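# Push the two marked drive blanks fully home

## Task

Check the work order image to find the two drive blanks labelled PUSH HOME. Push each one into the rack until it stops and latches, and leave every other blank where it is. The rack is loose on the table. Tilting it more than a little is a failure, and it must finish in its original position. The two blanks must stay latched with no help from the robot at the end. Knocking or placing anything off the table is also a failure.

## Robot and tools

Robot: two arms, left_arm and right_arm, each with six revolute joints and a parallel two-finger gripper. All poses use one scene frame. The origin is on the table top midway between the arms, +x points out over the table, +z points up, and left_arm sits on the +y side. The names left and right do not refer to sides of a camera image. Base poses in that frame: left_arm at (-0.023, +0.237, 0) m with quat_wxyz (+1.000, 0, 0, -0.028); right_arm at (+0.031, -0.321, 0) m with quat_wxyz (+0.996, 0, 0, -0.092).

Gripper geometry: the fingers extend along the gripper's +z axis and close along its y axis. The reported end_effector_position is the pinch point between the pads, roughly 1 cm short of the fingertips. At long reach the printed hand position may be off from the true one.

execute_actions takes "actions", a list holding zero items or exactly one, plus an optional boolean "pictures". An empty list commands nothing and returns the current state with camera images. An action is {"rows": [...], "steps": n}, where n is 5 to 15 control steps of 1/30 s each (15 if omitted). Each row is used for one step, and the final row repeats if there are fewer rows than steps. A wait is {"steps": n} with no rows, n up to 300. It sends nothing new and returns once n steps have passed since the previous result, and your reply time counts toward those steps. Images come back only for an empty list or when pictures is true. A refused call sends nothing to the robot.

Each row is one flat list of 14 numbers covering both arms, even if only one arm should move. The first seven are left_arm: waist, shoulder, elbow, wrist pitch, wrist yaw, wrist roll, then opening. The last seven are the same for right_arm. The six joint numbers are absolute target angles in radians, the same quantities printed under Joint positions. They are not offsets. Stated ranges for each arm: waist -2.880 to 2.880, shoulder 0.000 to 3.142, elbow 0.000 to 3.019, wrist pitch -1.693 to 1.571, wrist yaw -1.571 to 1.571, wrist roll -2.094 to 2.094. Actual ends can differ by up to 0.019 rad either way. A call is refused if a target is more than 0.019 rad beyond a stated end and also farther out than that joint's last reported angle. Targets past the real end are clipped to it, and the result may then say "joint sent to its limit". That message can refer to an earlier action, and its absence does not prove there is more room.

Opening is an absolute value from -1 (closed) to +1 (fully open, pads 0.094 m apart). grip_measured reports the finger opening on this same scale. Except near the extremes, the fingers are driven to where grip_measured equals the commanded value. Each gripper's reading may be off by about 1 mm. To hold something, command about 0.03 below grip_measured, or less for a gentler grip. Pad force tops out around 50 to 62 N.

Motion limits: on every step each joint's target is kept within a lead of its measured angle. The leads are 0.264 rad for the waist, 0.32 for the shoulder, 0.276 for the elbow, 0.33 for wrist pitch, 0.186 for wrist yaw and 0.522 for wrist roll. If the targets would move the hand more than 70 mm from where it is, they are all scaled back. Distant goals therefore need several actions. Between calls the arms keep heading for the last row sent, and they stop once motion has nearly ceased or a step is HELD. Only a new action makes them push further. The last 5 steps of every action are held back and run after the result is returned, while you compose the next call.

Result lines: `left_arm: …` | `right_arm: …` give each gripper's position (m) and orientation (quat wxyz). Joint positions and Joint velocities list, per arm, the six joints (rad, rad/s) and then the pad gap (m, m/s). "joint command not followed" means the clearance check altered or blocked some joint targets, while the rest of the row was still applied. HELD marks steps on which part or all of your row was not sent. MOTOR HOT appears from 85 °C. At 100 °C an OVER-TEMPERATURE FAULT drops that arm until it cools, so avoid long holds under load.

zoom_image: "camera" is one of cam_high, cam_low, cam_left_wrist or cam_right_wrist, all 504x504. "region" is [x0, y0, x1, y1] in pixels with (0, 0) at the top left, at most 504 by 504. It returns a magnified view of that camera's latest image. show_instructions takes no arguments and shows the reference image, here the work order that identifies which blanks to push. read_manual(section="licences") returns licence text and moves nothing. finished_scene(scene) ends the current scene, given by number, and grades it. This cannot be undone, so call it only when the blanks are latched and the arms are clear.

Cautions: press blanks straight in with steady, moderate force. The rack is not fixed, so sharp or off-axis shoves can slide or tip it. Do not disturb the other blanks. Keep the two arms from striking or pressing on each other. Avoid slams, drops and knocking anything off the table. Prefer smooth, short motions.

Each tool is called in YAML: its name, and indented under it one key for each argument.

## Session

show_instructions:

execute_actions:
  actions: []

Reference images for this scene: work order.

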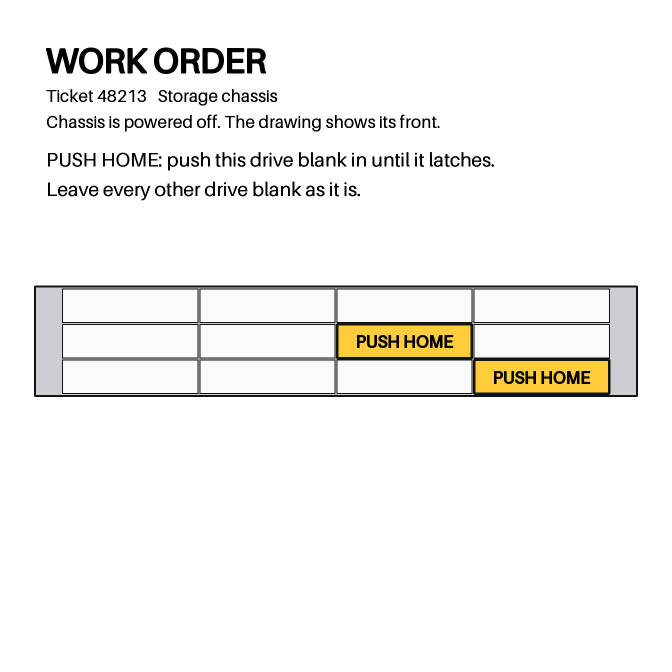

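Scene clock: 0.00 s of 5100.00 s.
left_arm: end_effector_position=(+0.6479, +0.7433, +0.1777) grip_measured=+1.000 end_effector_quat_wxyz=(+0.448, +0.492, +0.737, +0.120) | right_arm: end_effector_position=(+0.8097, -0.3764, +0.2709) grip_measured=+1.000 end_effector_quat_wxyz=(+0.634, +0.133, +0.670, +0.364)
Joint positions: left_arm=[ 0.856  2.411  2.426 -1.032  0.837  1.725  0.094] | right_arm=[ 0.009  1.958  1.402  0.633 -0.5    0.754  0.094]
Joint velocities: left_arm=[-0.024  0.005 -0.002  0.012 -0.066 -0.037  0.   ] | right_arm=[ 0.005  0.005  0.007  0.017  0.022 -0.051  0.   ]

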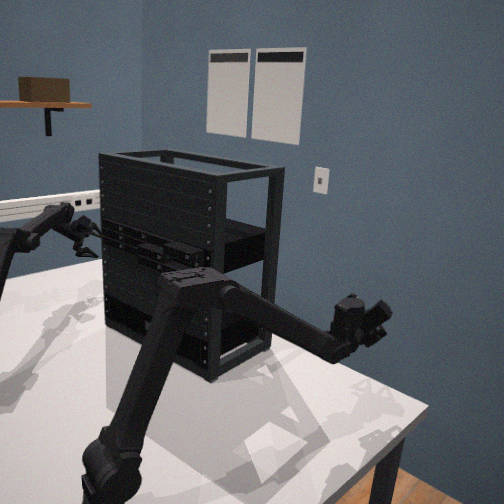

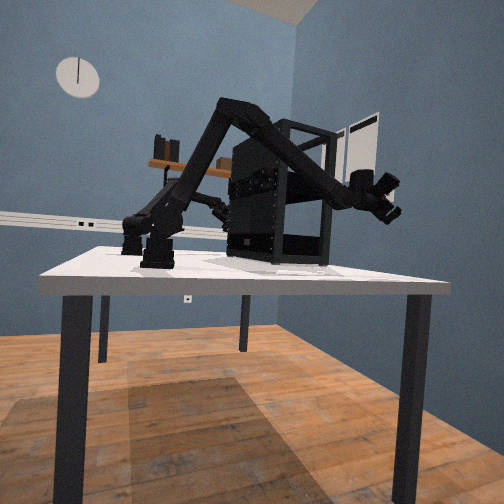

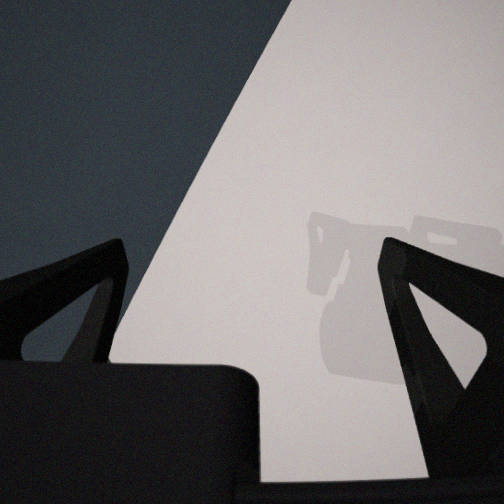

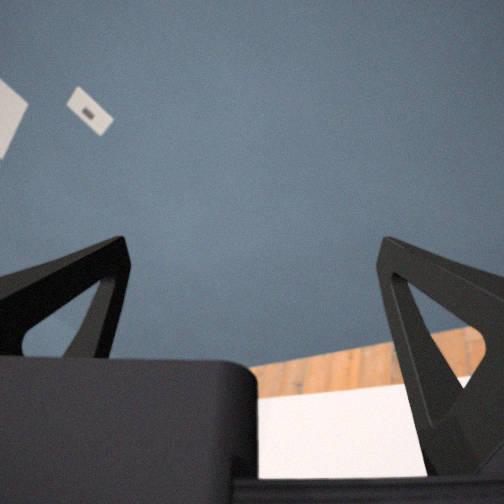

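execute_actions:
  actions:
    - {"rows":[[0.856,1.4,2.3,-0.9,0,0,-1,0,0.8,0.6,0.43,1.27,0,1]]}

execute_actions:
  actions:
    - {"steps":50}

execute_actions:
  actions:
    - {"rows":[[-0.1,1.4,2.3,-1.2,0,0,-1,1.46,0.8,0.6,0.43,1.27,0,1]]}

execute_actions:
  actions:
    - {"steps":25}

execute_actions:
  actions:
    - {"rows":[[-0.1,1.4,2.3,-1.2,0,0,-1,1.46,1.1,0.7,0.43,1.27,0,1]]}

execute_actions:
  actions:
    - {"steps":20}
  pictures: true

Scene clock: 3.43 s of 5100.00 s.
left_arm: end_effector_position=(+0.6205, +0.7723, +0.2122) grip_measured=-0.977 end_effector_quat_wxyz=(+0.357, +0.365, +0.845, +0.160) | right_arm: end_effector_position=(+0.6108, -0.4377, +0.2623) grip_measured=+1.000 end_effector_quat_wxyz=(+0.656, +0.189, +0.731, -0.001)
Joint positions: left_arm=[ 0.856  2.278  2.322 -0.982  0.534  1.436  0.001] | right_arm=[0.01  1.427 0.82  0.467 0.078 0.262 0.094]
Joint velocities: left_arm=[ 0.005 -0.474 -0.105  0.085 -0.74  -0.842 -0.005] | right_arm=[ 0.005 -2.046 -1.57  -0.066  1.473 -0.916  0.   ]
Steps of this call (steps 1 to 90: nothing new was sent; then 0.10 s passed at rest; steps 91 to 100: the first 10 steps of this action). Readings (joint positions):
91: left_arm=[0.856 2.405 2.418 -1.025 0.810 1.701] | right_arm=[0.009 1.943 1.382 0.614 -0.445 0.709]
92: left_arm=[0.856 2.392 2.396 -1.014 0.774 1.667] | right_arm=[0.010 1.904 1.325 0.573 -0.380 0.646]
94: left_arm=[0.856 2.365 2.364 -1.002 0.709 1.605] | right_arm=[0.010 1.799 1.187 0.518 -0.262 0.528]
98: left_arm=[0.856 2.309 2.330 -0.987 0.591 1.491] | right_arm=[0.010 1.560 0.936 0.473 -0.034 0.330]
100: the state above

Scene clock: 5.10 s of 5100.00 s.
left_arm: end_effector_position=(+0.3089, +0.5766, +0.8354) grip_measured=-0.979 end_effector_quat_wxyz=(+0.658, -0.255, +0.645, +0.295) | right_arm: end_effector_position=(+0.2997, -0.5373, +0.4016) grip_measured=+1.000 end_effector_quat_wxyz=(+0.600, +0.511, +0.452, -0.419)
Joint positions: left_arm=[ 0.856  1.355  2.305 -0.911  0.003  0.045  0.001] | right_arm=[0.004 0.802 0.597 0.441 1.267 0.011 0.094]
Joint velocities: left_arm=[ 0.005  0.005  0.007  0.007  0.022 -0.198 -0.001] | right_arm=[-0.005 -0.005 -0.002  0.007 -0.007  0.037  0.   ]
Kept back: nothing.
Steps of this call (steps 1 to 5: the last 5 steps of your previous action; steps 6 to 50: the robot went on to your last target). Readings (joint positions):
1: left_arm=[0.856 2.262 2.318 -0.980 0.507 1.410] | right_arm=[0.010 1.358 0.765 0.464 0.138 0.232]
2: left_arm=[0.856 2.245 2.316 -0.978 0.480 1.383] | right_arm=[0.010 1.288 0.716 0.459 0.199 0.205]
4: left_arm=[0.856 2.212 2.312 -0.975 0.425 1.330] | right_arm=[0.010 1.151 0.648 0.451 0.315 0.163]
8: left_arm=[0.856 2.142 2.309 -0.970 0.319 1.227] | right_arm=[0.010 0.903 0.611 0.448 0.586 0.096]
50: the state above

Scene clock: 5.43 s of 5100.00 s.
left_arm: end_effector_position=(+0.4429, +0.4049, +0.7525) grip_measured=-0.979 end_effector_quat_wxyz=(+0.599, -0.129, +0.782, +0.114) | right_arm: end_effector_position=(+0.3753, -0.3124, +0.4016) grip_measured=+1.000 end_effector_quat_wxyz=(+0.707, +0.325, +0.600, -0.187)
Joint positions: left_arm=[ 0.402  1.391  2.296 -1.163 -0.005  0.023  0.001] | right_arm=[0.708 0.801 0.597 0.441 1.27  0.011 0.094]
Joint velocities: left_arm=[-1.734  0.171 -0.051 -0.237  0.037  0.022 -0.   ] | right_arm=[ 2.505 -0.005  0.002  0.012  0.095 -0.007  0.   ]
Steps of this call (steps 1 to 10: the first 10 steps of this action). Readings (joint positions):
1: left_arm=[0.845 1.355 2.307 -0.931 -0.003 0.040] | right_arm=[0.019 0.802 0.597 0.441 1.271 0.011]
2: left_arm=[0.819 1.355 2.307 -0.979 -0.006 0.036] | right_arm=[0.065 0.801 0.597 0.441 1.273 0.011]
4: left_arm=[0.731 1.360 2.305 -1.058 -0.006 0.032] | right_arm=[0.209 0.801 0.597 0.441 1.273 0.011]
8: left_arm=[0.516 1.380 2.299 -1.143 -0.005 0.025] | right_arm=[0.540 0.801 0.597 0.441 1.271 0.011]
10: the state above

Scene clock: 6.27 s of 5100.00 s.
left_arm: end_effector_position=(+0.4794, +0.1551, +0.7309) grip_measured=-0.979 end_effector_quat_wxyz=(+0.584, +0.069, +0.807, -0.044) | right_arm: end_effector_position=(+0.2750, -0.0774, +0.4017) grip_measured=+1.000 end_effector_quat_wxyz=(+0.726, +0.078, +0.677, +0.088)
Joint positions: left_arm=[-0.104  1.414  2.288 -1.193  0.002  0.011  0.001] | right_arm=[1.466 0.801 0.597 0.441 1.267 0.009 0.094]
Joint velocities: left_arm=[-0.005  0.005 -0.002  0.017 -0.007  0.037  0.001] | right_arm=[-0.015  0.005 -0.002 -0.007  0.037 -0.007  0.   ]
Kept back: nothing.
Steps of this call (steps 1 to 5: the last 5 steps of your previous action; steps 6 to 25: the robot went on to your last target). Readings (joint positions):
1: left_arm=[0.344 1.397 2.294 -1.169 -0.005 0.022] | right_arm=[0.792 0.801 0.597 0.441 1.270 0.011]
2: left_arm=[0.286 1.402 2.293 -1.174 -0.004 0.021] | right_arm=[0.877 0.801 0.597 0.441 1.270 0.011]
4: left_arm=[0.170 1.409 2.290 -1.181 -0.004 0.020] | right_arm=[1.045 0.801 0.597 0.441 1.270 0.011]
8: left_arm=[-0.053 1.415 2.288 -1.190 0.000 0.016] | right_arm=[1.378 0.801 0.597 0.441 1.269 0.010]
25: the state above

Scene clock: 6.60 s of 5100.00 s.
left_arm: end_effector_position=(+0.4794, +0.1551, +0.7309) grip_measured=-0.979 end_effector_quat_wxyz=(+0.584, +0.069, +0.807, -0.044) | right_arm: end_effector_position=(+0.3012, +0.0093, +0.3255) grip_measured=+1.000 end_effector_quat_wxyz=(+0.703, -0.014, +0.711, -0.006)
Joint positions: left_arm=[-0.104  1.414  2.288 -1.193  0.002  0.01   0.001] | right_arm=[1.465 1.147 0.677 0.433 1.268 0.008 0.094]
Joint velocities: left_arm=[-0.005 -0.024 -0.032 -0.002  0.007  0.007  0.   ] | right_arm=[ 0.005 -0.015  0.002 -0.002 -0.037 -0.022  0.   ]
Steps of this call (steps 1 to 10: the first 10 steps of this action). Readings (joint positions):
1: left_arm=[-0.104 1.414 2.288 -1.193 0.002 0.011] | right_arm=[1.466 0.815 0.600 0.441 1.272 0.009]
2: left_arm=[-0.104 1.414 2.288 -1.193 0.002 0.011] | right_arm=[1.465 0.849 0.616 0.441 1.275 0.009]
4: left_arm=[-0.104 1.414 2.288 -1.193 0.002 0.010] | right_arm=[1.465 0.963 0.656 0.441 1.274 0.009]
8: left_arm=[-0.104 1.414 2.288 -1.193 0.002 0.010] | right_arm=[1.465 1.134 0.677 0.436 1.268 0.008]
10: the state above

Scene clock: 7.27 s of 5100.00 s.
left_arm: end_effector_position=(+0.4794, +0.1551, +0.7309) grip_measured=-0.979 end_effector_quat_wxyz=(+0.584, +0.069, +0.807, -0.044) | right_arm: end_effector_position=(+0.2984, -0.0001, +0.3433) grip_measured=+1.000 end_effector_quat_wxyz=(+0.708, +0.002, +0.706, +0.011)
Joint positions: left_arm=[-0.104  1.414  2.288 -1.193  0.002  0.01   0.001] | right_arm=[1.465 1.099 0.677 0.433 1.268 0.008 0.094]
Joint velocities: left_arm=[ 0.005 -0.005 -0.002 -0.007 -0.022 -0.11   0.001] | right_arm=[-0.005 -0.005 -0.002 -0.017  0.007  0.051  0.   ]
Kept back: nothing.
Steps of this call (steps 1 to 5: the last 5 steps of your previous action; steps 6 to 20: the robot went on to your last target). Readings (joint positions):
1: left_arm=[-0.104 1.414 2.288 -1.193 0.002 0.010] | right_arm=[1.465 1.142 0.677 0.433 1.268 0.008]
2: left_arm=[-0.104 1.414 2.288 -1.193 0.002 0.010] | right_arm=[1.465 1.134 0.677 0.433 1.268 0.008]
4: left_arm=[-0.104 1.414 2.288 -1.193 0.002 0.010] | right_arm=[1.465 1.116 0.677 0.433 1.268 0.008]
8: left_arm=[-0.104 1.414 2.288 -1.193 0.002 0.010] | right_arm=[1.465 1.099 0.677 0.433 1.268 0.008]
20: the state above

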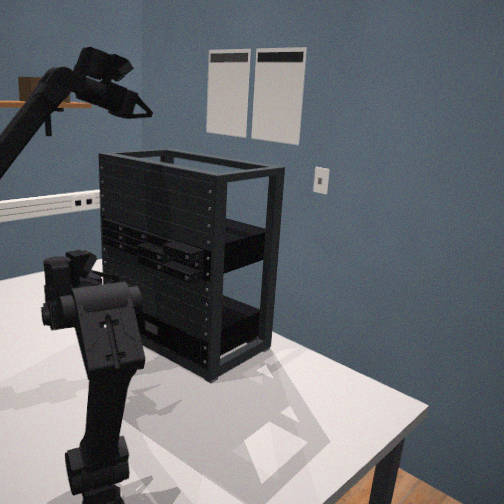

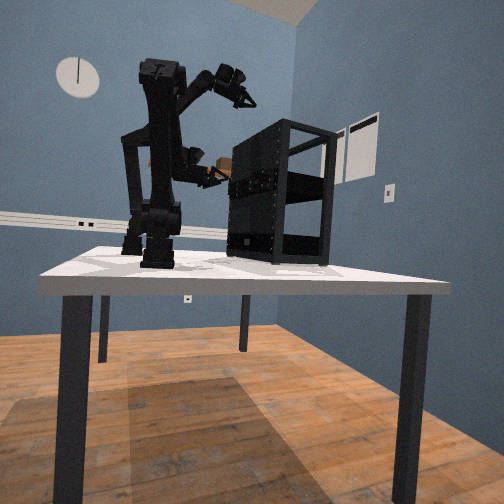

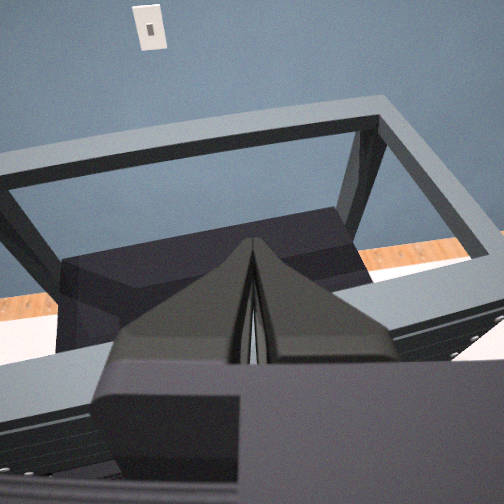

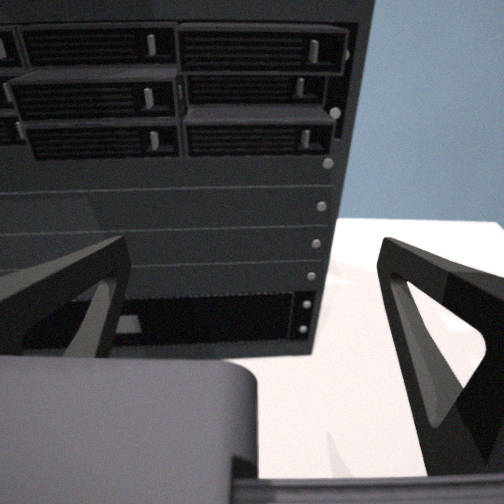

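execute_actions:
  actions:
    - {"rows":[[-0.1,1.43,2.28,-1.15,0,0,-1,1.43,1.115,0.71,0.44,1.24,0,-1],[-0.1,1.445,2.27,-1.12,0,0,-1,1.4,1.13,0.722,0.445,1.21,0,-1],[-0.1,1.46,2.265,-1.09,0,0,-1,1.37,1.145,0.734,0.45,1.18,0,-1],[-0.1,1.475,2.26,-1.06,0,0,-1,1.34,1.16,0.746,0.455,1.15,0,-1],[-0.1,1.49,2.25,-1.03,0,0,-1,1.31,1.175,0.758,0.46,1.12,0,-1],[-0.1,1.505,2.24,-1.0,0,0,-1,1.28,1.19,0.77,0.465,1.09,0,-1],[-0.1,1.52,2.235,-1.0,0,0,-1,1.25,1.21,0.782,0.47,1.06,0,-1],[-0.1,1.535,2.23,-1.0,0,0,-1,1.22,1.23,0.794,0.48,1.03,0,-1],[-0.1,1.55,2.22,-1.0,0,0,-1,1.19,1.25,0.806,0.485,1.0,0,-1],[-0.1,1.565,2.21,-1.0,0,0,-1,1.16,1.265,0.818,0.49,0.97,0,-1],[-0.1,1.58,2.2,-1.0,0,0,-1,1.135,1.281,0.83,0.495,0.945,0,-1]]}

execute_actions:
  actions:
    - {"rows":[[-0.1,1.58,2.2,-1.03,0,0,-1,1.135,1.281,0.83,0.495,0.945,0,-1],[-0.1,1.58,2.2,-1.06,0,0,-1,1.135,1.281,0.83,0.495,0.945,0,-1],[-0.1,1.58,2.2,-1.09,0,0,-1,1.135,1.281,0.83,0.495,0.945,0,-1],[-0.1,1.58,2.2,-1.12,0,0,-1,1.135,1.281,0.83,0.495,0.945,0,-1],[-0.1,1.58,2.2,-1.15,0,0,-1,1.135,1.281,0.83,0.495,0.945,0,-1],[-0.1,1.58,2.2,-1.18,0,0,-1,1.135,1.281,0.83,0.495,0.945,0,-1],[-0.1,1.58,2.2,-1.21,0,0,-1,1.135,1.281,0.83,0.495,0.945,0,-1],[-0.1,1.58,2.2,-1.24,0,0,-1,1.135,1.281,0.83,0.495,0.945,0,-1]]}

execute_actions:
  actions:
    - {"steps":8}
  pictures: true

Scene clock: 8.50 s of 5100.00 s.
left_arm: end_effector_position=(+0.5361, +0.1459, +0.7183) grip_measured=-0.979 end_effector_quat_wxyz=(+0.610, +0.068, +0.788, -0.046) | right_arm: end_effector_position=(+0.3904, +0.0057, +0.3386) grip_measured=-0.985 end_effector_quat_wxyz=(+0.706, -0.012, +0.707, +0.017)
Joint positions: left_arm=[-0.104  1.478  2.249 -1.026  0.002  0.01   0.001] | right_arm=[1.226 1.218 0.756 0.46  1.    0.008 0.001]
Joint velocities: left_arm=[ 0.005  0.386 -0.227  0.081  0.007  0.022 -0.001] | right_arm=[-1.031  0.63   0.388  0.173 -0.813  0.066 -0.004]
Steps of this call (steps 1 to 15: the robot went on to your last target; steps 16 to 27: nothing new was sent; steps 28 to 37: the first 10 steps of this action). Readings (joint positions):
28: left_arm=[-0.104 1.414 2.288 -1.190 0.002 0.010] | right_arm=[1.464 1.099 0.677 0.433 1.257 0.008]
29: left_arm=[-0.104 1.414 2.284 -1.178 0.002 0.010] | right_arm=[1.458 1.100 0.677 0.433 1.235 0.008]
31: left_arm=[-0.104 1.419 2.278 -1.134 0.002 0.010] | right_arm=[1.424 1.112 0.683 0.433 1.179 0.008]
35: left_arm=[-0.104 1.452 2.262 -1.037 0.002 0.010] | right_arm=[1.296 1.177 0.728 0.447 1.060 0.008]
37: the state above

Scene clock: 9.00 s of 5100.00 s.
left_arm: end_effector_position=(+0.5950, +0.1385, +0.5942) grip_measured=-0.979 end_effector_quat_wxyz=(+0.487, +0.066, +0.870, -0.039) | right_arm: end_effector_position=(+0.4330, -0.0071, +0.3299) grip_measured=-0.987 end_effector_quat_wxyz=(+0.704, +0.001, +0.710, -0.004)
Joint positions: left_arm=[-0.102  1.6    2.2   -1.151 -0.002 -0.005  0.001] | right_arm=[1.126 1.283 0.792 0.475 0.948 0.008 0.001]
Joint velocities: left_arm=[-0.005 -0.2   -0.017 -0.496 -0.022 -0.051  0.   ] | right_arm=[-0.015 -0.015 -0.002 -0.022  0.007 -0.022  0.   ]
Steps of this call (steps 1 to 5: the last 5 steps of your previous action; steps 6 to 15: the first 10 steps of this action). Readings (joint positions):
6: left_arm=[-0.104 1.568 2.201 -1.021 0.002 0.010] | right_arm=[1.116 1.283 0.791 0.472 0.950 0.008]
7: left_arm=[-0.104 1.581 2.195 -1.027 0.002 0.010] | right_arm=[1.117 1.283 0.791 0.473 0.949 0.008]
9: left_arm=[-0.104 1.600 2.188 -1.065 0.002 0.010] | right_arm=[1.121 1.283 0.792 0.475 0.948 0.008]
13: left_arm=[-0.103 1.605 2.193 -1.122 -0.002 -0.002] | right_arm=[1.126 1.283 0.792 0.475 0.948 0.008]
15: the state above

Scene clock: 9.27 s of 5100.00 s.
left_arm: end_effector_position=(+0.5757, +0.1416, +0.5958) grip_measured=-0.979 end_effector_quat_wxyz=(+0.470, +0.066, +0.879, -0.037) | right_arm: end_effector_position=(+0.4330, -0.0071, +0.3299) grip_measured=-0.987 end_effector_quat_wxyz=(+0.704, +0.001, +0.710, -0.004)
Joint positions: left_arm=[-0.102  1.575  2.2   -1.213 -0.002 -0.005  0.001] | right_arm=[1.126 1.283 0.792 0.475 0.948 0.008 0.001]
Joint velocities: left_arm=[-0.015 -0.005 -0.017  0.007  0.037 -0.022  0.001] | right_arm=[-0.005  0.005 -0.002 -0.012  0.066 -0.007 -0.001]
Kept back: nothing.
Steps of this call (steps 1 to 5: the last 5 steps of your previous action; steps 6 to 8: the robot went on to your last target). Readings (joint positions):
1: left_arm=[-0.102 1.593 2.200 -1.168 -0.002 -0.005] | right_arm=[1.126 1.283 0.792 0.475 0.948 0.008]
2: left_arm=[-0.102 1.588 2.200 -1.183 -0.002 -0.005] | right_arm=[1.126 1.283 0.792 0.475 0.948 0.008]
4: left_arm=[-0.102 1.579 2.200 -1.204 -0.002 -0.005] | right_arm=[1.126 1.283 0.792 0.475 0.948 0.008]
8: the state above

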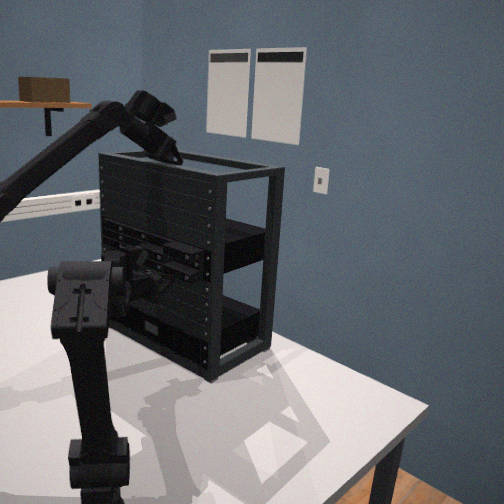

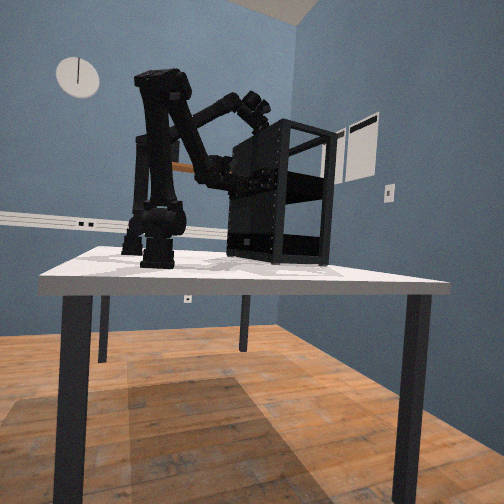

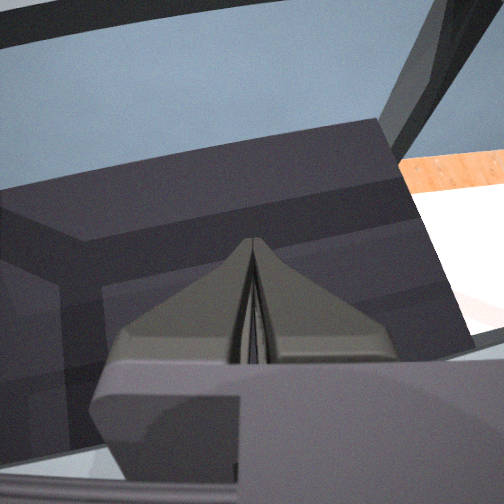

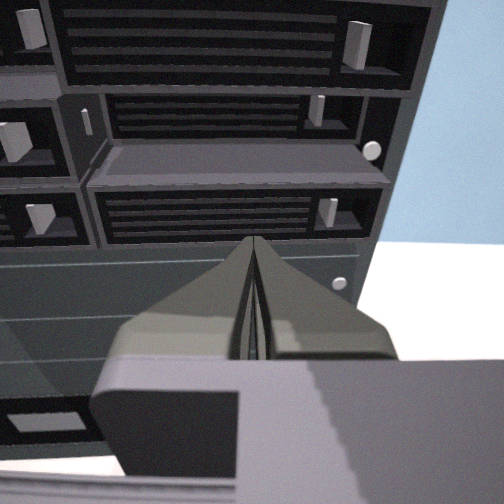

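execute_actions:
  actions:
    - {"rows":[[-0.1,1.61,2.2,-1.27,0,0,-1,1.13,1.29,0.85,0.49,0.935,0,-1],[-0.1,1.61,2.2,-1.27,0,0,-1,1.13,1.29,0.85,0.49,0.935,0,-1],[-0.1,1.61,2.2,-1.27,0,0,-1,1.12,1.295,0.85,0.49,0.935,0,-1],[-0.1,1.61,2.2,-1.27,0,0,-1,1.12,1.3,0.855,0.49,0.93,0,-1],[-0.1,1.61,2.2,-1.27,0,0,-1,1.11,1.305,0.86,0.49,0.925,0,-1],[-0.1,1.61,2.2,-1.27,0,0,-1,1.1,1.31,0.865,0.49,0.92,0,-1]]}

execute_actions:
  actions:
    - {"steps":6}
  pictures: true

Scene clock: 9.87 s of 5100.00 s.
left_arm: end_effector_position=(+0.5751, +0.1417, +0.5950) grip_measured=-0.979 end_effector_quat_wxyz=(+0.469, +0.067, +0.880, -0.037) | right_arm: end_effector_position=(+0.4410, -0.0010, +0.3419) grip_measured=-0.987 end_effector_quat_wxyz=(+0.709, +0.002, +0.706, +0.008)
Joint positions: left_arm=[-0.102  1.575  2.2   -1.217 -0.002 -0.005  0.001] | right_arm=[1.115 1.292 0.823 0.475 0.922 0.008 0.001]
Joint velocities: left_arm=[ 0.005  0.005 -0.007  0.007  0.066  0.066  0.001] | right_arm=[-0.015 -0.015 -0.022  0.007 -0.007  0.037 -0.   ]
Steps of this call (steps 1 to 8: the robot went on to your last target; steps 9 to 18: the first 10 steps of this action). Readings (joint positions):
9: left_arm=[-0.102 1.575 2.200 -1.215 -0.002 -0.005] | right_arm=[1.126 1.283 0.793 0.475 0.945 0.008]
10: left_arm=[-0.102 1.575 2.200 -1.216 -0.002 -0.005] | right_arm=[1.126 1.283 0.794 0.475 0.940 0.008]
12: left_arm=[-0.102 1.575 2.200 -1.217 -0.002 -0.005] | right_arm=[1.126 1.283 0.801 0.475 0.937 0.008]
16: left_arm=[-0.102 1.575 2.200 -1.217 -0.002 -0.005] | right_arm=[1.119 1.289 0.820 0.475 0.923 0.008]
18: the state above

Scene clock: 10.07 s of 5100.00 s.
left_arm: end_effector_position=(+0.5751, +0.1417, +0.5950) grip_measured=-0.979 end_effector_quat_wxyz=(+0.469, +0.067, +0.880, -0.037) | right_arm: end_effector_position=(+0.4410, -0.0010, +0.3419) grip_measured=-0.987 end_effector_quat_wxyz=(+0.709, +0.002, +0.706, +0.008)
Joint positions: left_arm=[-0.102  1.575  2.2   -1.217 -0.002 -0.005  0.001] | right_arm=[1.115 1.292 0.823 0.475 0.922 0.008 0.001]
Joint velocities: left_arm=[-0.005  0.005 -0.002 -0.007 -0.037  0.007  0.   ] | right_arm=[-0.005 -0.015 -0.017 -0.002  0.022  0.022  0.001]
Kept back: nothing.
Steps of this call (steps 1 to 5: the last 5 steps of your previous action; step 6: the robot went on to your last target). Readings (joint positions):
1: left_arm=[-0.102 1.575 2.200 -1.217 -0.002 -0.005] | right_arm=[1.115 1.292 0.823 0.475 0.922 0.008]
2: left_arm=[-0.102 1.575 2.200 -1.217 -0.002 -0.005] | right_arm=[1.115 1.292 0.823 0.475 0.922 0.008]
4: left_arm=[-0.102 1.575 2.200 -1.217 -0.002 -0.005] | right_arm=[1.115 1.292 0.823 0.475 0.922 0.008]
6: the state above

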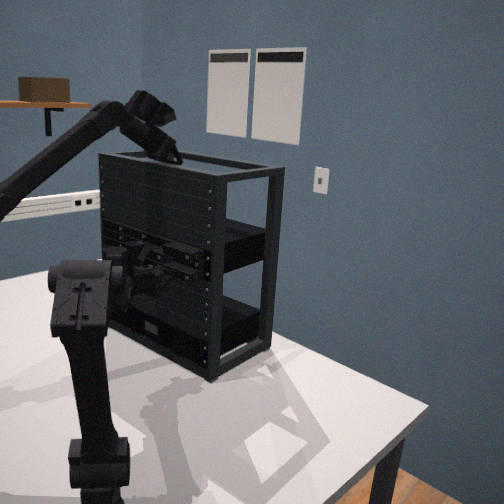

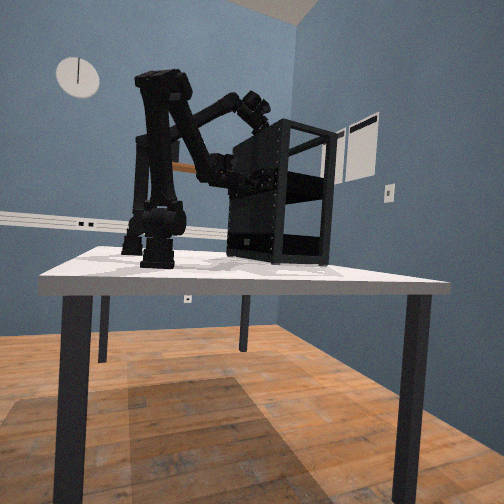

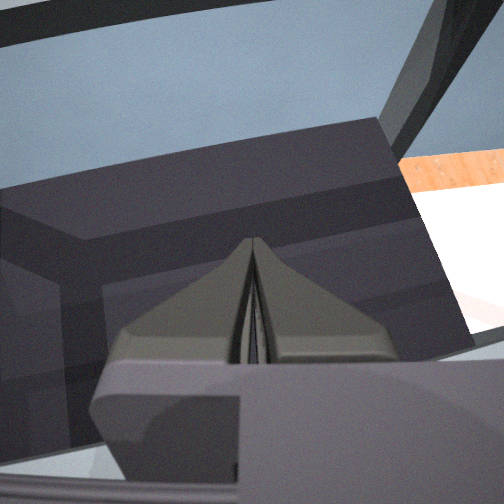

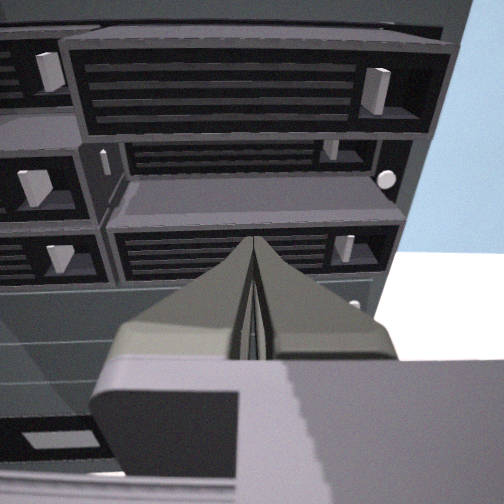

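execute_actions:
  actions:
    - {"rows":[[-0.1,1.61,2.2,-1.27,0,0,-1,1.09,1.317,0.868,0.48,0.92,0,-1],[-0.1,1.61,2.2,-1.27,0,0,-1,1.08,1.324,0.872,0.48,0.918,0,-1],[-0.1,1.61,2.2,-1.27,0,0,-1,1.07,1.33,0.877,0.48,0.914,0,-1],[-0.1,1.61,2.2,-1.27,0,0,-1,1.06,1.336,0.883,0.48,0.908,0,-1],[-0.1,1.61,2.2,-1.27,0,0,-1,1.05,1.342,0.889,0.48,0.9,0,-1],[-0.1,1.61,2.2,-1.27,0,0,-1,1.04,1.348,0.895,0.48,0.892,0,-1],[-0.1,1.61,2.2,-1.27,0,0,-1,1.03,1.354,0.901,0.48,0.884,0,-1],[-0.1,1.61,2.2,-1.27,0,0,-1,1.02,1.36,0.907,0.48,0.876,0,-1],[-0.1,1.61,2.2,-1.27,0,0,-1,1.01,1.366,0.913,0.48,0.868,0,-1],[-0.1,1.61,2.2,-1.27,0,0,-1,1.0,1.372,0.919,0.48,0.86,0,-1],[-0.1,1.61,2.2,-1.27,0,0,-1,0.99,1.378,0.925,0.48,0.855,0,-1],[-0.1,1.61,2.2,-1.27,0,0,-1,0.98,1.384,0.931,0.48,0.85,0,-1],[-0.1,1.61,2.2,-1.27,0,0,-1,0.97,1.39,0.937,0.48,0.85,0,-1],[-0.1,1.61,2.2,-1.27,0,0,-1,0.96,1.396,0.943,0.48,0.85,0,-1]]}

execute_actions:
  actions:
    - {"steps":12}
  pictures: true

Scene clock: 10.83 s of 5100.00 s.
left_arm: end_effector_position=(+0.5751, +0.1417, +0.5950) grip_measured=-0.979 end_effector_quat_wxyz=(+0.469, +0.067, +0.880, -0.037) | right_arm: end_effector_position=(+0.4668, -0.0007, +0.3418) grip_measured=-0.987 end_effector_quat_wxyz=(+0.708, -0.001, +0.706, +0.009)
Joint positions: left_arm=[-0.102  1.575  2.2   -1.217 -0.002 -0.005  0.001] | right_arm=[1.064 1.333 0.862 0.475 0.865 0.008 0.001]
Joint velocities: left_arm=[-0.005 -0.024  0.007 -0.002 -0.022  0.022  0.   ] | right_arm=[-0.308  0.239  0.193  0.007 -0.183 -0.066 -0.   ]
Steps of this call (steps 1 to 13: the robot went on to your last target; steps 14 to 23: the first 10 steps of this action). Readings (joint positions):
14: left_arm=[-0.102 1.575 2.200 -1.217 -0.002 -0.005] | right_arm=[1.115 1.292 0.823 0.475 0.922 0.008]
15: left_arm=[-0.102 1.575 2.200 -1.217 -0.002 -0.005] | right_arm=[1.114 1.293 0.823 0.475 0.922 0.008]
17: left_arm=[-0.102 1.575 2.200 -1.217 -0.002 -0.005] | right_arm=[1.111 1.295 0.826 0.475 0.918 0.008]
21: left_arm=[-0.102 1.575 2.200 -1.217 -0.002 -0.005] | right_arm=[1.082 1.318 0.848 0.475 0.882 0.008]
23: the state above

Scene clock: 11.23 s of 5100.00 s.
left_arm: end_effector_position=(+0.5749, +0.1417, +0.5950) grip_measured=-0.979 end_effector_quat_wxyz=(+0.468, +0.067, +0.880, -0.037) | right_arm: end_effector_position=(+0.4772, -0.0032, +0.3407) grip_measured=-0.987 end_effector_quat_wxyz=(+0.708, +0.001, +0.707, +0.006)
Joint positions: left_arm=[-0.102  1.575  2.201 -1.219 -0.002 -0.005  0.001] | right_arm=[1.043 1.35  0.876 0.476 0.851 0.008 0.001]
Joint velocities: left_arm=[-0.005 -0.015 -0.017 -0.007 -0.081 -0.022 -0.   ] | right_arm=[ 0.005 -0.005 -0.002 -0.002  0.022  0.022 -0.   ]
Kept back: nothing.
Steps of this call (steps 1 to 5: the last 5 steps of your previous action; steps 6 to 12: the robot went on to your last target). Readings (joint positions):
1: left_arm=[-0.102 1.575 2.200 -1.217 -0.002 -0.005] | right_arm=[1.054 1.341 0.869 0.475 0.858 0.008]
2: left_arm=[-0.102 1.575 2.200 -1.217 -0.002 -0.005] | right_arm=[1.045 1.348 0.875 0.475 0.852 0.008]
4: left_arm=[-0.102 1.575 2.201 -1.219 -0.002 -0.005] | right_arm=[1.043 1.350 0.876 0.476 0.851 0.008]
8: left_arm=[-0.102 1.575 2.201 -1.219 -0.002 -0.005] | right_arm=[1.043 1.350 0.876 0.476 0.851 0.008]
12: the state above

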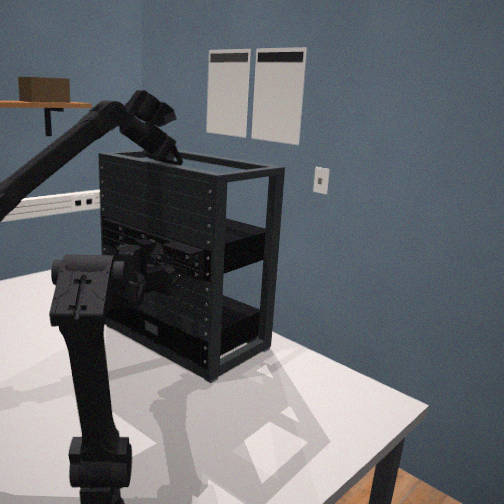

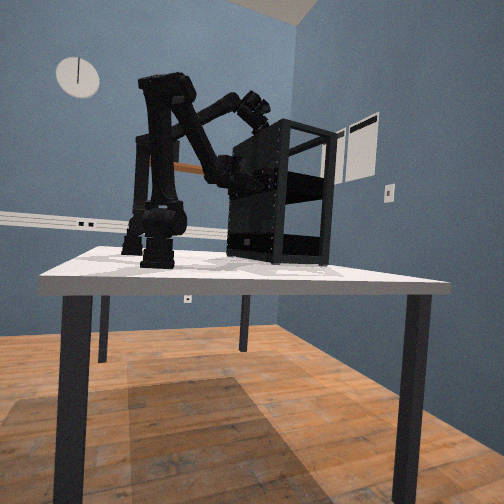

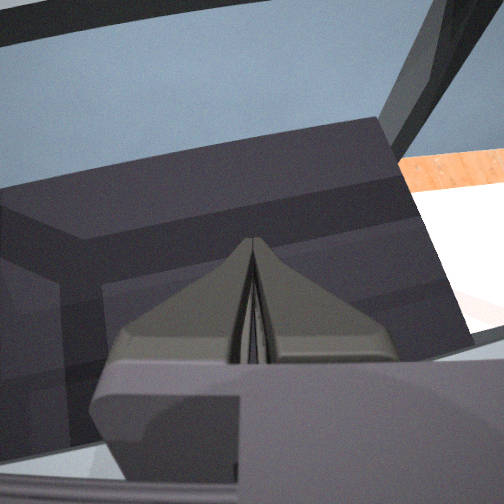

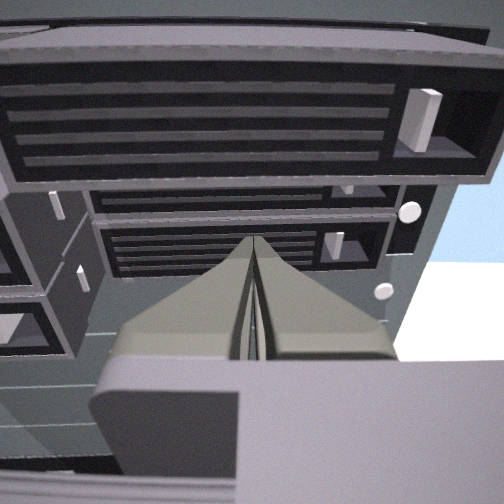

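execute_actions:
  actions:
    - {"rows":[[-0.1,1.61,2.2,-1.27,0,0,-1,1.05,1.34,0.875,0.48,0.85,0,-1],[-0.1,1.61,2.2,-1.27,0,0,-1,1.08,1.32,0.855,0.48,0.88,0,-1],[-0.1,1.61,2.2,-1.27,0,0,-1,1.11,1.3,0.835,0.48,0.91,0,-1],[-0.1,1.61,2.2,-1.27,0,0,-1,1.14,1.28,0.815,0.48,0.94,0,-1],[-0.1,1.61,2.2,-1.27,0,0,-1,1.17,1.26,0.795,0.48,0.97,0,-1],[-0.1,1.61,2.2,-1.27,0,0,-1,1.2,1.24,0.78,0.48,1.0,0,-1],[-0.1,1.61,2.2,-1.27,0,0,-1,1.23,1.24,0.78,0.48,1.0,0,-1],[-0.1,1.61,2.2,-1.27,0,0,-1,1.26,1.24,0.78,0.48,1.0,-0.2,-1],[-0.1,1.61,2.2,-1.27,0,0,-1,1.28,1.24,0.78,0.48,1.0,-0.5,-1]],"steps":12}

execute_actions:
  actions:
    - {"rows":[[-0.1,1.61,2.2,-1.27,0,0,-1,1.28,1.255,0.85,0.43,1,-0.7,-1],[-0.1,1.61,2.2,-1.27,0,0,-1,1.28,1.27,0.885,0.38,1,-0.8,-1],[-0.1,1.61,2.2,-1.27,0,0,-1,1.28,1.285,0.92,0.33,1,-0.9,-1],[-0.1,1.61,2.2,-1.27,0,0,-1,1.28,1.3,0.955,0.28,1,-1,-1],[-0.1,1.61,2.2,-1.27,0,0,-1,1.28,1.315,0.99,0.23,1,-1.1,-1],[-0.1,1.61,2.2,-1.27,0,0,-1,1.28,1.33,1.025,0.18,1,-1.2,-1],[-0.1,1.61,2.2,-1.27,0,0,-1,1.28,1.345,1.06,0.13,1,-1.3,-1],[-0.1,1.61,2.2,-1.27,0,0,-1,1.28,1.36,1.095,0.08,1,-1.3,-1],[-0.1,1.61,2.2,-1.27,0,0,-1,1.28,1.375,1.13,0.03,1,-1.3,-1],[-0.1,1.61,2.2,-1.27,0,0,-1,1.28,1.39,1.16,-0.02,1,-1.3,-1],[-0.1,1.61,2.2,-1.27,0,0,-1,1.28,1.404,1.19,-0.058,1,-1.3,-1]]}

execute_actions:
  actions:
    - {"steps":16}
  pictures: true

Scene clock: 12.30 s of 5100.00 s.
left_arm: end_effector_position=(+0.5748, +0.1417, +0.5950) grip_measured=-0.979 end_effector_quat_wxyz=(+0.468, +0.067, +0.880, -0.037) | right_arm: end_effector_position=(+0.4289, -0.0084, +0.3334) grip_measured=-0.987 end_effector_quat_wxyz=(+0.705, +0.013, +0.709, -0.012)
Joint positions: left_arm=[-0.102  1.575  2.201 -1.219 -0.002 -0.005  0.001] | right_arm=[1.139 1.281 0.796 0.476 0.989 0.008 0.001]
Joint velocities: left_arm=[-0.015 -0.005  0.007 -0.002 -0.022  0.037  0.   ] | right_arm=[ 0.943 -0.552 -0.52  -0.007  0.256  0.022  0.001]
Steps of this call (steps 1 to 25: the robot went on to your last target; steps 26 to 32: the first 7 steps of this action). Readings (joint positions):
26: left_arm=[-0.102 1.575 2.201 -1.219 -0.002 -0.005] | right_arm=[1.047 1.347 0.874 0.476 0.852 0.008]
27: left_arm=[-0.102 1.575 2.201 -1.219 -0.002 -0.005] | right_arm=[1.050 1.345 0.872 0.476 0.862 0.008]
29: left_arm=[-0.102 1.575 2.201 -1.219 -0.002 -0.005] | right_arm=[1.068 1.331 0.854 0.476 0.911 0.008]
32: the state above

Scene clock: 12.80 s of 5100.00 s.
left_arm: end_effector_position=(+0.5748, +0.1417, +0.5950) grip_measured=-0.979 end_effector_quat_wxyz=(+0.468, +0.067, +0.880, -0.037) | right_arm: end_effector_position=(+0.4018, +0.0910, +0.3758) grip_measured=-0.987 end_effector_quat_wxyz=(+0.563, -0.460, +0.582, -0.364)
Joint positions: left_arm=[-0.102  1.575  2.201 -1.219 -0.002 -0.005  0.001] | right_arm=[ 1.287  1.348  1.063  0.096  0.999 -1.083  0.001]
Joint velocities: left_arm=[-0.005  0.005  0.017 -0.007 -0.066 -0.066  0.   ] | right_arm=[ 0.005  0.454  1.048 -1.468  0.051 -1.473 -0.   ]
Steps of this call (steps 1 to 5: the last 5 steps of your previous action; steps 6 to 15: the first 10 steps of this action). Readings (joint positions):
6: left_arm=[-0.102 1.575 2.201 -1.219 -0.002 -0.005] | right_arm=[1.302 1.237 0.776 0.471 0.998 -0.355]
7: left_arm=[-0.102 1.575 2.201 -1.219 -0.002 -0.005] | right_arm=[1.305 1.239 0.785 0.451 0.998 -0.436]
9: left_arm=[-0.102 1.575 2.201 -1.219 -0.002 -0.005] | right_arm=[1.300 1.255 0.832 0.378 0.999 -0.608]
13: left_arm=[-0.102 1.575 2.201 -1.219 -0.002 -0.005] | right_arm=[1.288 1.317 0.986 0.193 0.999 -0.966]
15: the state above

Scene clock: 13.33 s of 5100.00 s.
left_arm: end_effector_position=(+0.5748, +0.1417, +0.5950) grip_measured=-0.979 end_effector_quat_wxyz=(+0.468, +0.067, +0.880, -0.037) | right_arm: end_effector_position=(+0.4100, +0.1071, +0.3800) grip_measured=-0.987 end_effector_quat_wxyz=(-0.492, +0.545, -0.527, +0.429)
Joint positions: left_arm=[-0.102  1.575  2.201 -1.219 -0.002 -0.005  0.001] | right_arm=[ 1.287  1.391  1.156 -0.044  0.999 -1.283  0.001]
Joint velocities: left_arm=[-0.015 -0.005 -0.017  0.012 -0.037 -0.022 -0.   ] | right_arm=[-0.024  0.005 -0.007 -0.007 -0.037 -0.022 -0.   ]
Kept back: nothing.
Steps of this call (steps 1 to 5: the last 5 steps of your previous action; steps 6 to 16: the robot went on to your last target). Readings (joint positions):
1: left_arm=[-0.102 1.575 2.201 -1.219 -0.002 -0.005] | right_arm=[1.287 1.362 1.097 0.049 0.999 -1.124]
2: left_arm=[-0.102 1.575 2.201 -1.219 -0.002 -0.005] | right_arm=[1.287 1.375 1.126 0.013 0.999 -1.157]
4: left_arm=[-0.102 1.575 2.201 -1.219 -0.002 -0.005] | right_arm=[1.287 1.390 1.154 -0.021 0.999 -1.205]
8: left_arm=[-0.102 1.575 2.201 -1.219 -0.002 -0.005] | right_arm=[1.287 1.391 1.156 -0.042 0.999 -1.255]
16: the state above

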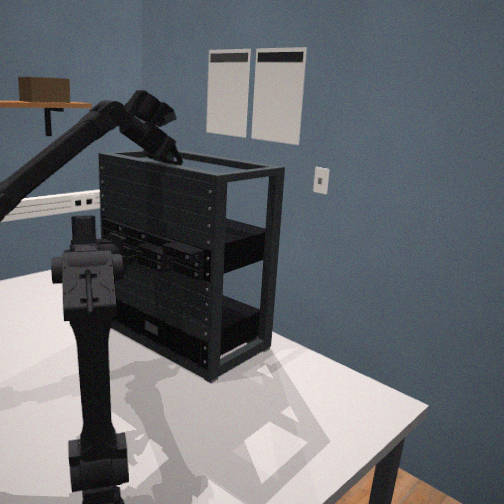

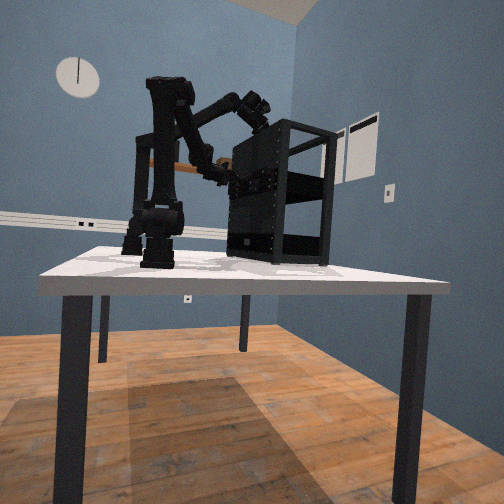

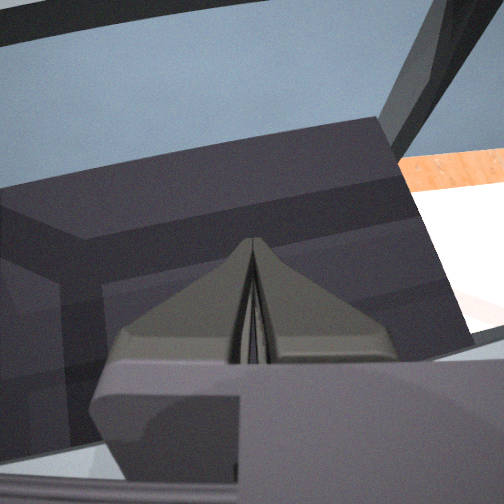

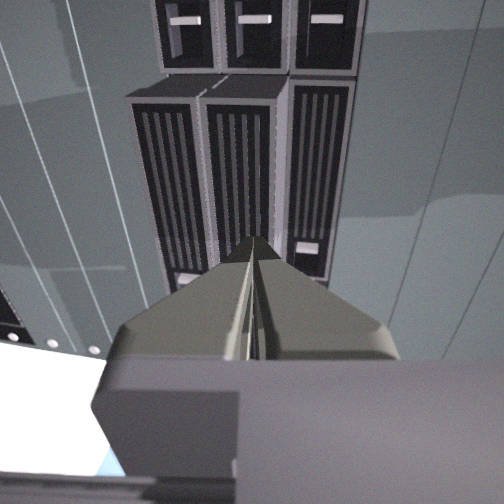

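execute_actions:
  actions:
    - {"rows":[[-0.1,1.61,2.2,-1.27,0,0,-1,1.272,1.412,1.197,-0.06,0.995,-1.3,-1],[-0.1,1.61,2.2,-1.27,0,0,-1,1.265,1.418,1.204,-0.06,0.99,-1.3,-1],[-0.1,1.61,2.2,-1.27,0,0,-1,1.258,1.424,1.211,-0.06,0.985,-1.3,-1],[-0.1,1.61,2.2,-1.27,0,0,-1,1.251,1.43,1.218,-0.06,0.98,-1.3,-1],[-0.1,1.61,2.2,-1.27,0,0,-1,1.244,1.436,1.225,-0.06,0.975,-1.3,-1],[-0.1,1.61,2.2,-1.27,0,0,-1,1.237,1.442,1.232,-0.06,0.97,-1.3,-1],[-0.1,1.61,2.2,-1.27,0,0,-1,1.23,1.448,1.239,-0.06,0.965,-1.3,-1]]}

execute_actions:
  actions:
    - {"steps":8}
  pictures: true

Scene clock: 14.67 s of 5100.00 s.
left_arm: end_effector_position=(+0.5748, +0.1417, +0.5950) grip_measured=-0.979 end_effector_quat_wxyz=(+0.468, +0.067, +0.880, -0.037) | right_arm: end_effector_position=(+0.4339, +0.1088, +0.3769) grip_measured=-0.987 end_effector_quat_wxyz=(-0.485, +0.546, -0.531, +0.430)
Joint positions: left_arm=[-0.102  1.575  2.201 -1.219 -0.002 -0.005  0.001] | right_arm=[ 1.246  1.43   1.192 -0.046  0.967 -1.289  0.001]
Joint velocities: left_arm=[ 0.005 -0.005 -0.007  0.002  0.007  0.066 -0.001] | right_arm=[-0.024  0.024  0.042  0.007  0.022  0.037 -0.001]
Steps of this call (steps 1 to 15: the robot went on to your last target; steps 16 to 30: nothing new was sent; steps 31 to 40: the first 10 steps of this action). Readings (joint positions):
31: left_arm=[-0.102 1.575 2.201 -1.219 -0.002 -0.005] | right_arm=[1.287 1.391 1.156 -0.044 0.999 -1.289]
32: left_arm=[-0.102 1.575 2.201 -1.219 -0.002 -0.005] | right_arm=[1.286 1.392 1.156 -0.045 0.997 -1.289]
34: left_arm=[-0.102 1.575 2.201 -1.219 -0.002 -0.005] | right_arm=[1.281 1.396 1.160 -0.046 0.988 -1.289]
38: left_arm=[-0.102 1.575 2.201 -1.219 -0.002 -0.005] | right_arm=[1.255 1.421 1.184 -0.046 0.970 -1.289]
40: the state above

Scene clock: 14.93 s of 5100.00 s.
left_arm: end_effector_position=(+0.5748, +0.1417, +0.5950) grip_measured=-0.979 end_effector_quat_wxyz=(+0.468, +0.067, +0.880, -0.037) | right_arm: end_effector_position=(+0.4340, +0.1088, +0.3771) grip_measured=-0.987 end_effector_quat_wxyz=(-0.486, +0.546, -0.531, +0.430)
Joint positions: left_arm=[-0.102  1.575  2.201 -1.219 -0.002 -0.005  0.001] | right_arm=[ 1.246  1.43   1.192 -0.046  0.967 -1.289  0.001]
Joint velocities: left_arm=[-0.005 -0.015  0.002  0.002 -0.037 -0.051 -0.   ] | right_arm=[ 0.005  0.005 -0.007  0.007 -0.007  0.066  0.001]
Kept back: nothing.
Steps of this call (steps 1 to 5: the last 5 steps of your previous action; steps 6 to 8: the robot went on to your last target). Readings (joint positions):
1: left_arm=[-0.102 1.575 2.201 -1.219 -0.002 -0.005] | right_arm=[1.246 1.430 1.192 -0.046 0.967 -1.289]
2: left_arm=[-0.102 1.575 2.201 -1.219 -0.002 -0.005] | right_arm=[1.246 1.430 1.192 -0.046 0.967 -1.289]
4: left_arm=[-0.102 1.575 2.201 -1.219 -0.002 -0.005] | right_arm=[1.246 1.430 1.192 -0.046 0.967 -1.289]
8: the state above

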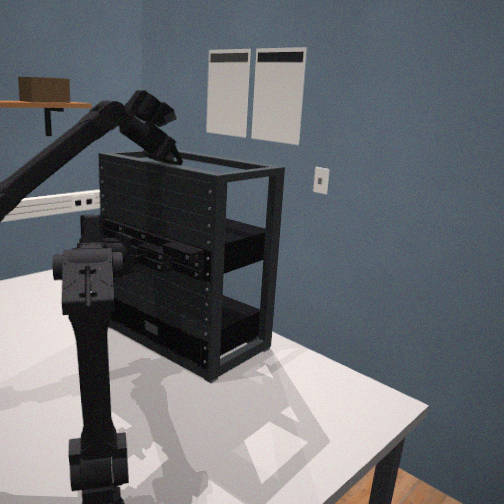

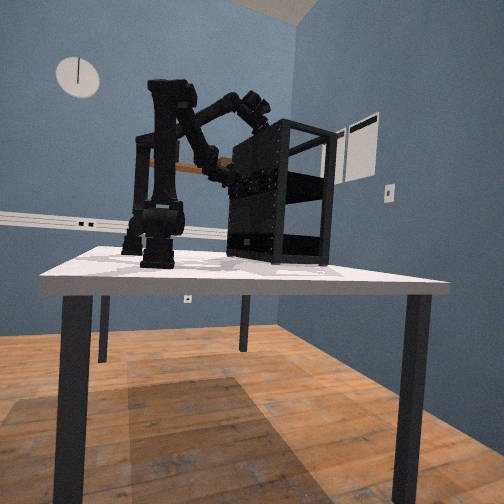

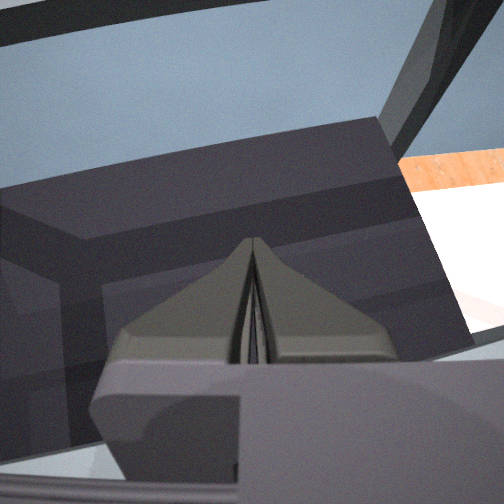

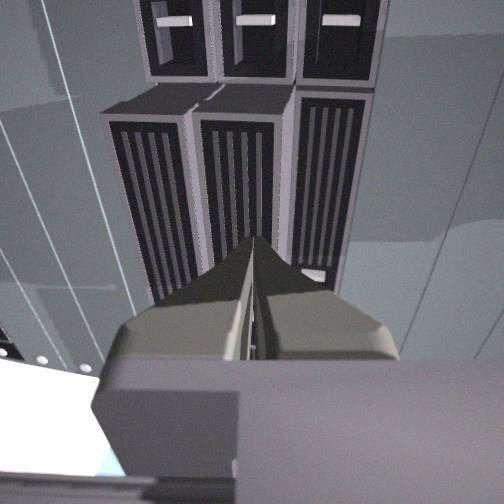

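execute_actions:
  actions:
    - {"rows":[[-0.1,1.61,2.2,-1.27,0,0,-1,1.22,1.453,1.24,-0.065,0.965,-1.3,-1],[-0.1,1.61,2.2,-1.27,0,0,-1,1.21,1.458,1.242,-0.065,0.963,-1.3,-1],[-0.1,1.61,2.2,-1.27,0,0,-1,1.2,1.463,1.246,-0.065,0.96,-1.3,-1],[-0.1,1.61,2.2,-1.27,0,0,-1,1.19,1.468,1.251,-0.065,0.955,-1.3,-1],[-0.1,1.61,2.2,-1.27,0,0,-1,1.18,1.473,1.256,-0.065,0.949,-1.3,-1],[-0.1,1.61,2.2,-1.27,0,0,-1,1.17,1.479,1.262,-0.065,0.942,-1.3,-1],[-0.1,1.61,2.2,-1.27,0,0,-1,1.16,1.485,1.268,-0.065,0.935,-1.3,-1],[-0.1,1.61,2.2,-1.27,0,0,-1,1.15,1.491,1.274,-0.065,0.928,-1.3,-1],[-0.1,1.61,2.2,-1.27,0,0,-1,1.14,1.497,1.28,-0.065,0.921,-1.3,-1],[-0.1,1.61,2.2,-1.27,0,0,-1,1.13,1.503,1.286,-0.065,0.914,-1.3,-1],[-0.1,1.61,2.2,-1.27,0,0,-1,1.12,1.509,1.292,-0.065,0.908,-1.3,-1],[-0.1,1.61,2.2,-1.27,0,0,-1,1.11,1.515,1.297,-0.065,0.905,-1.3,-1],[-0.1,1.61,2.2,-1.27,0,0,-1,1.1,1.52,1.302,-0.065,0.905,-1.3,-1],[-0.1,1.61,2.2,-1.27,0,0,-1,1.09,1.525,1.306,-0.065,0.905,-1.3,-1]]}

execute_actions:
  actions:
    - {"steps":12}
  pictures: true

Scene clock: 15.60 s of 5100.00 s.
left_arm: end_effector_position=(+0.5748, +0.1417, +0.5950) grip_measured=-0.979 end_effector_quat_wxyz=(+0.468, +0.067, +0.880, -0.037) | right_arm: end_effector_position=(+0.4571, +0.1099, +0.3770) grip_measured=-0.987 end_effector_quat_wxyz=(-0.485, +0.548, -0.533, +0.424)
Joint positions: left_arm=[-0.102  1.575  2.201 -1.219 -0.002 -0.005  0.001] | right_arm=[ 1.204  1.459  1.228 -0.053  0.917 -1.289  0.001]
Joint velocities: left_arm=[-0.024  0.015 -0.002 -0.012 -0.007  0.007  0.001] | right_arm=[-0.278  0.21   0.227 -0.007 -0.183 -0.022 -0.002]
Steps of this call (steps 1 to 10: the robot went on to your last target; steps 11 to 20: the first 10 steps of this action). Readings (joint positions):
11: left_arm=[-0.102 1.575 2.201 -1.219 -0.002 -0.005] | right_arm=[1.246 1.430 1.192 -0.047 0.967 -1.289]
12: left_arm=[-0.102 1.575 2.201 -1.219 -0.002 -0.005] | right_arm=[1.245 1.430 1.193 -0.048 0.966 -1.289]
14: left_arm=[-0.102 1.575 2.201 -1.219 -0.002 -0.005] | right_arm=[1.243 1.431 1.195 -0.051 0.964 -1.289]
18: left_arm=[-0.102 1.575 2.201 -1.219 -0.002 -0.005] | right_arm=[1.221 1.444 1.212 -0.053 0.935 -1.289]
20: the state above

Scene clock: 16.00 s of 5100.00 s.
left_arm: end_effector_position=(+0.5744, +0.1418, +0.5949) grip_measured=-0.979 end_effector_quat_wxyz=(+0.467, +0.067, +0.881, -0.037) | right_arm: end_effector_position=(+0.4670, +0.1092, +0.3761) grip_measured=-0.988 end_effector_quat_wxyz=(-0.483, +0.548, -0.536, +0.424)
Joint positions: left_arm=[-0.102  1.575  2.202 -1.221 -0.002 -0.005  0.001] | right_arm=[ 1.187  1.473  1.244 -0.058  0.906 -1.29   0.001]
Joint velocities: left_arm=[ 0.005  0.005 -0.002  0.002  0.007 -0.051 -0.001] | right_arm=[-0.005 -0.015  0.017  0.002 -0.051 -0.007 -0.002]
Kept back: nothing.
Steps of this call (steps 1 to 5: the last 5 steps of your previous action; steps 6 to 12: the robot went on to your last target). Readings (joint positions):
1: left_arm=[-0.102 1.575 2.201 -1.219 -0.002 -0.005] | right_arm=[1.194 1.466 1.236 -0.053 0.910 -1.289]
2: left_arm=[-0.102 1.575 2.201 -1.219 -0.002 -0.005] | right_arm=[1.186 1.473 1.242 -0.053 0.905 -1.289]
4: left_arm=[-0.102 1.575 2.201 -1.221 -0.002 -0.005] | right_arm=[1.187 1.473 1.244 -0.056 0.906 -1.290]
8: left_arm=[-0.102 1.575 2.202 -1.221 -0.002 -0.005] | right_arm=[1.187 1.473 1.244 -0.058 0.906 -1.290]
12: the state above

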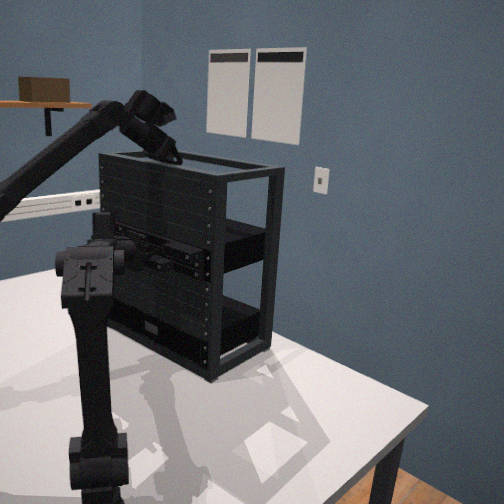

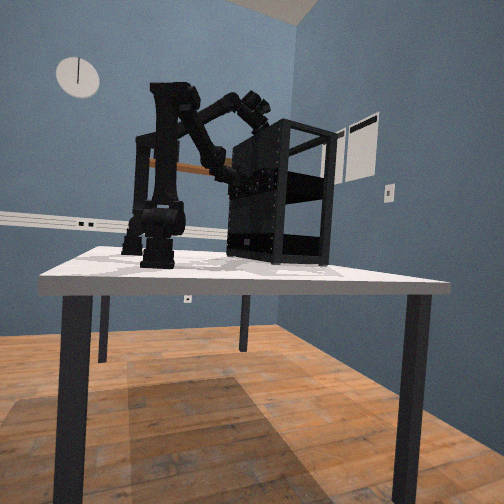

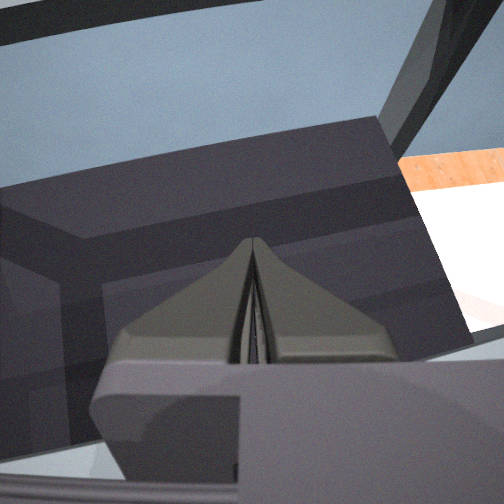

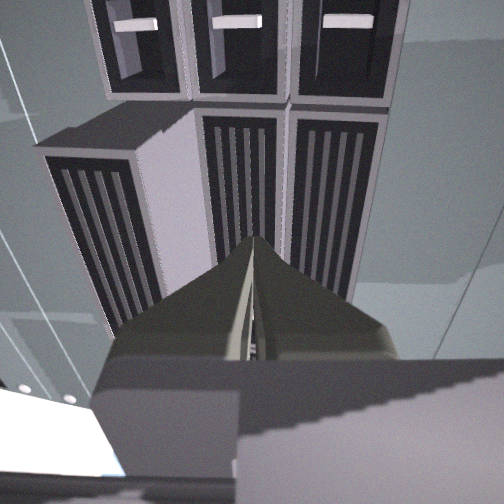

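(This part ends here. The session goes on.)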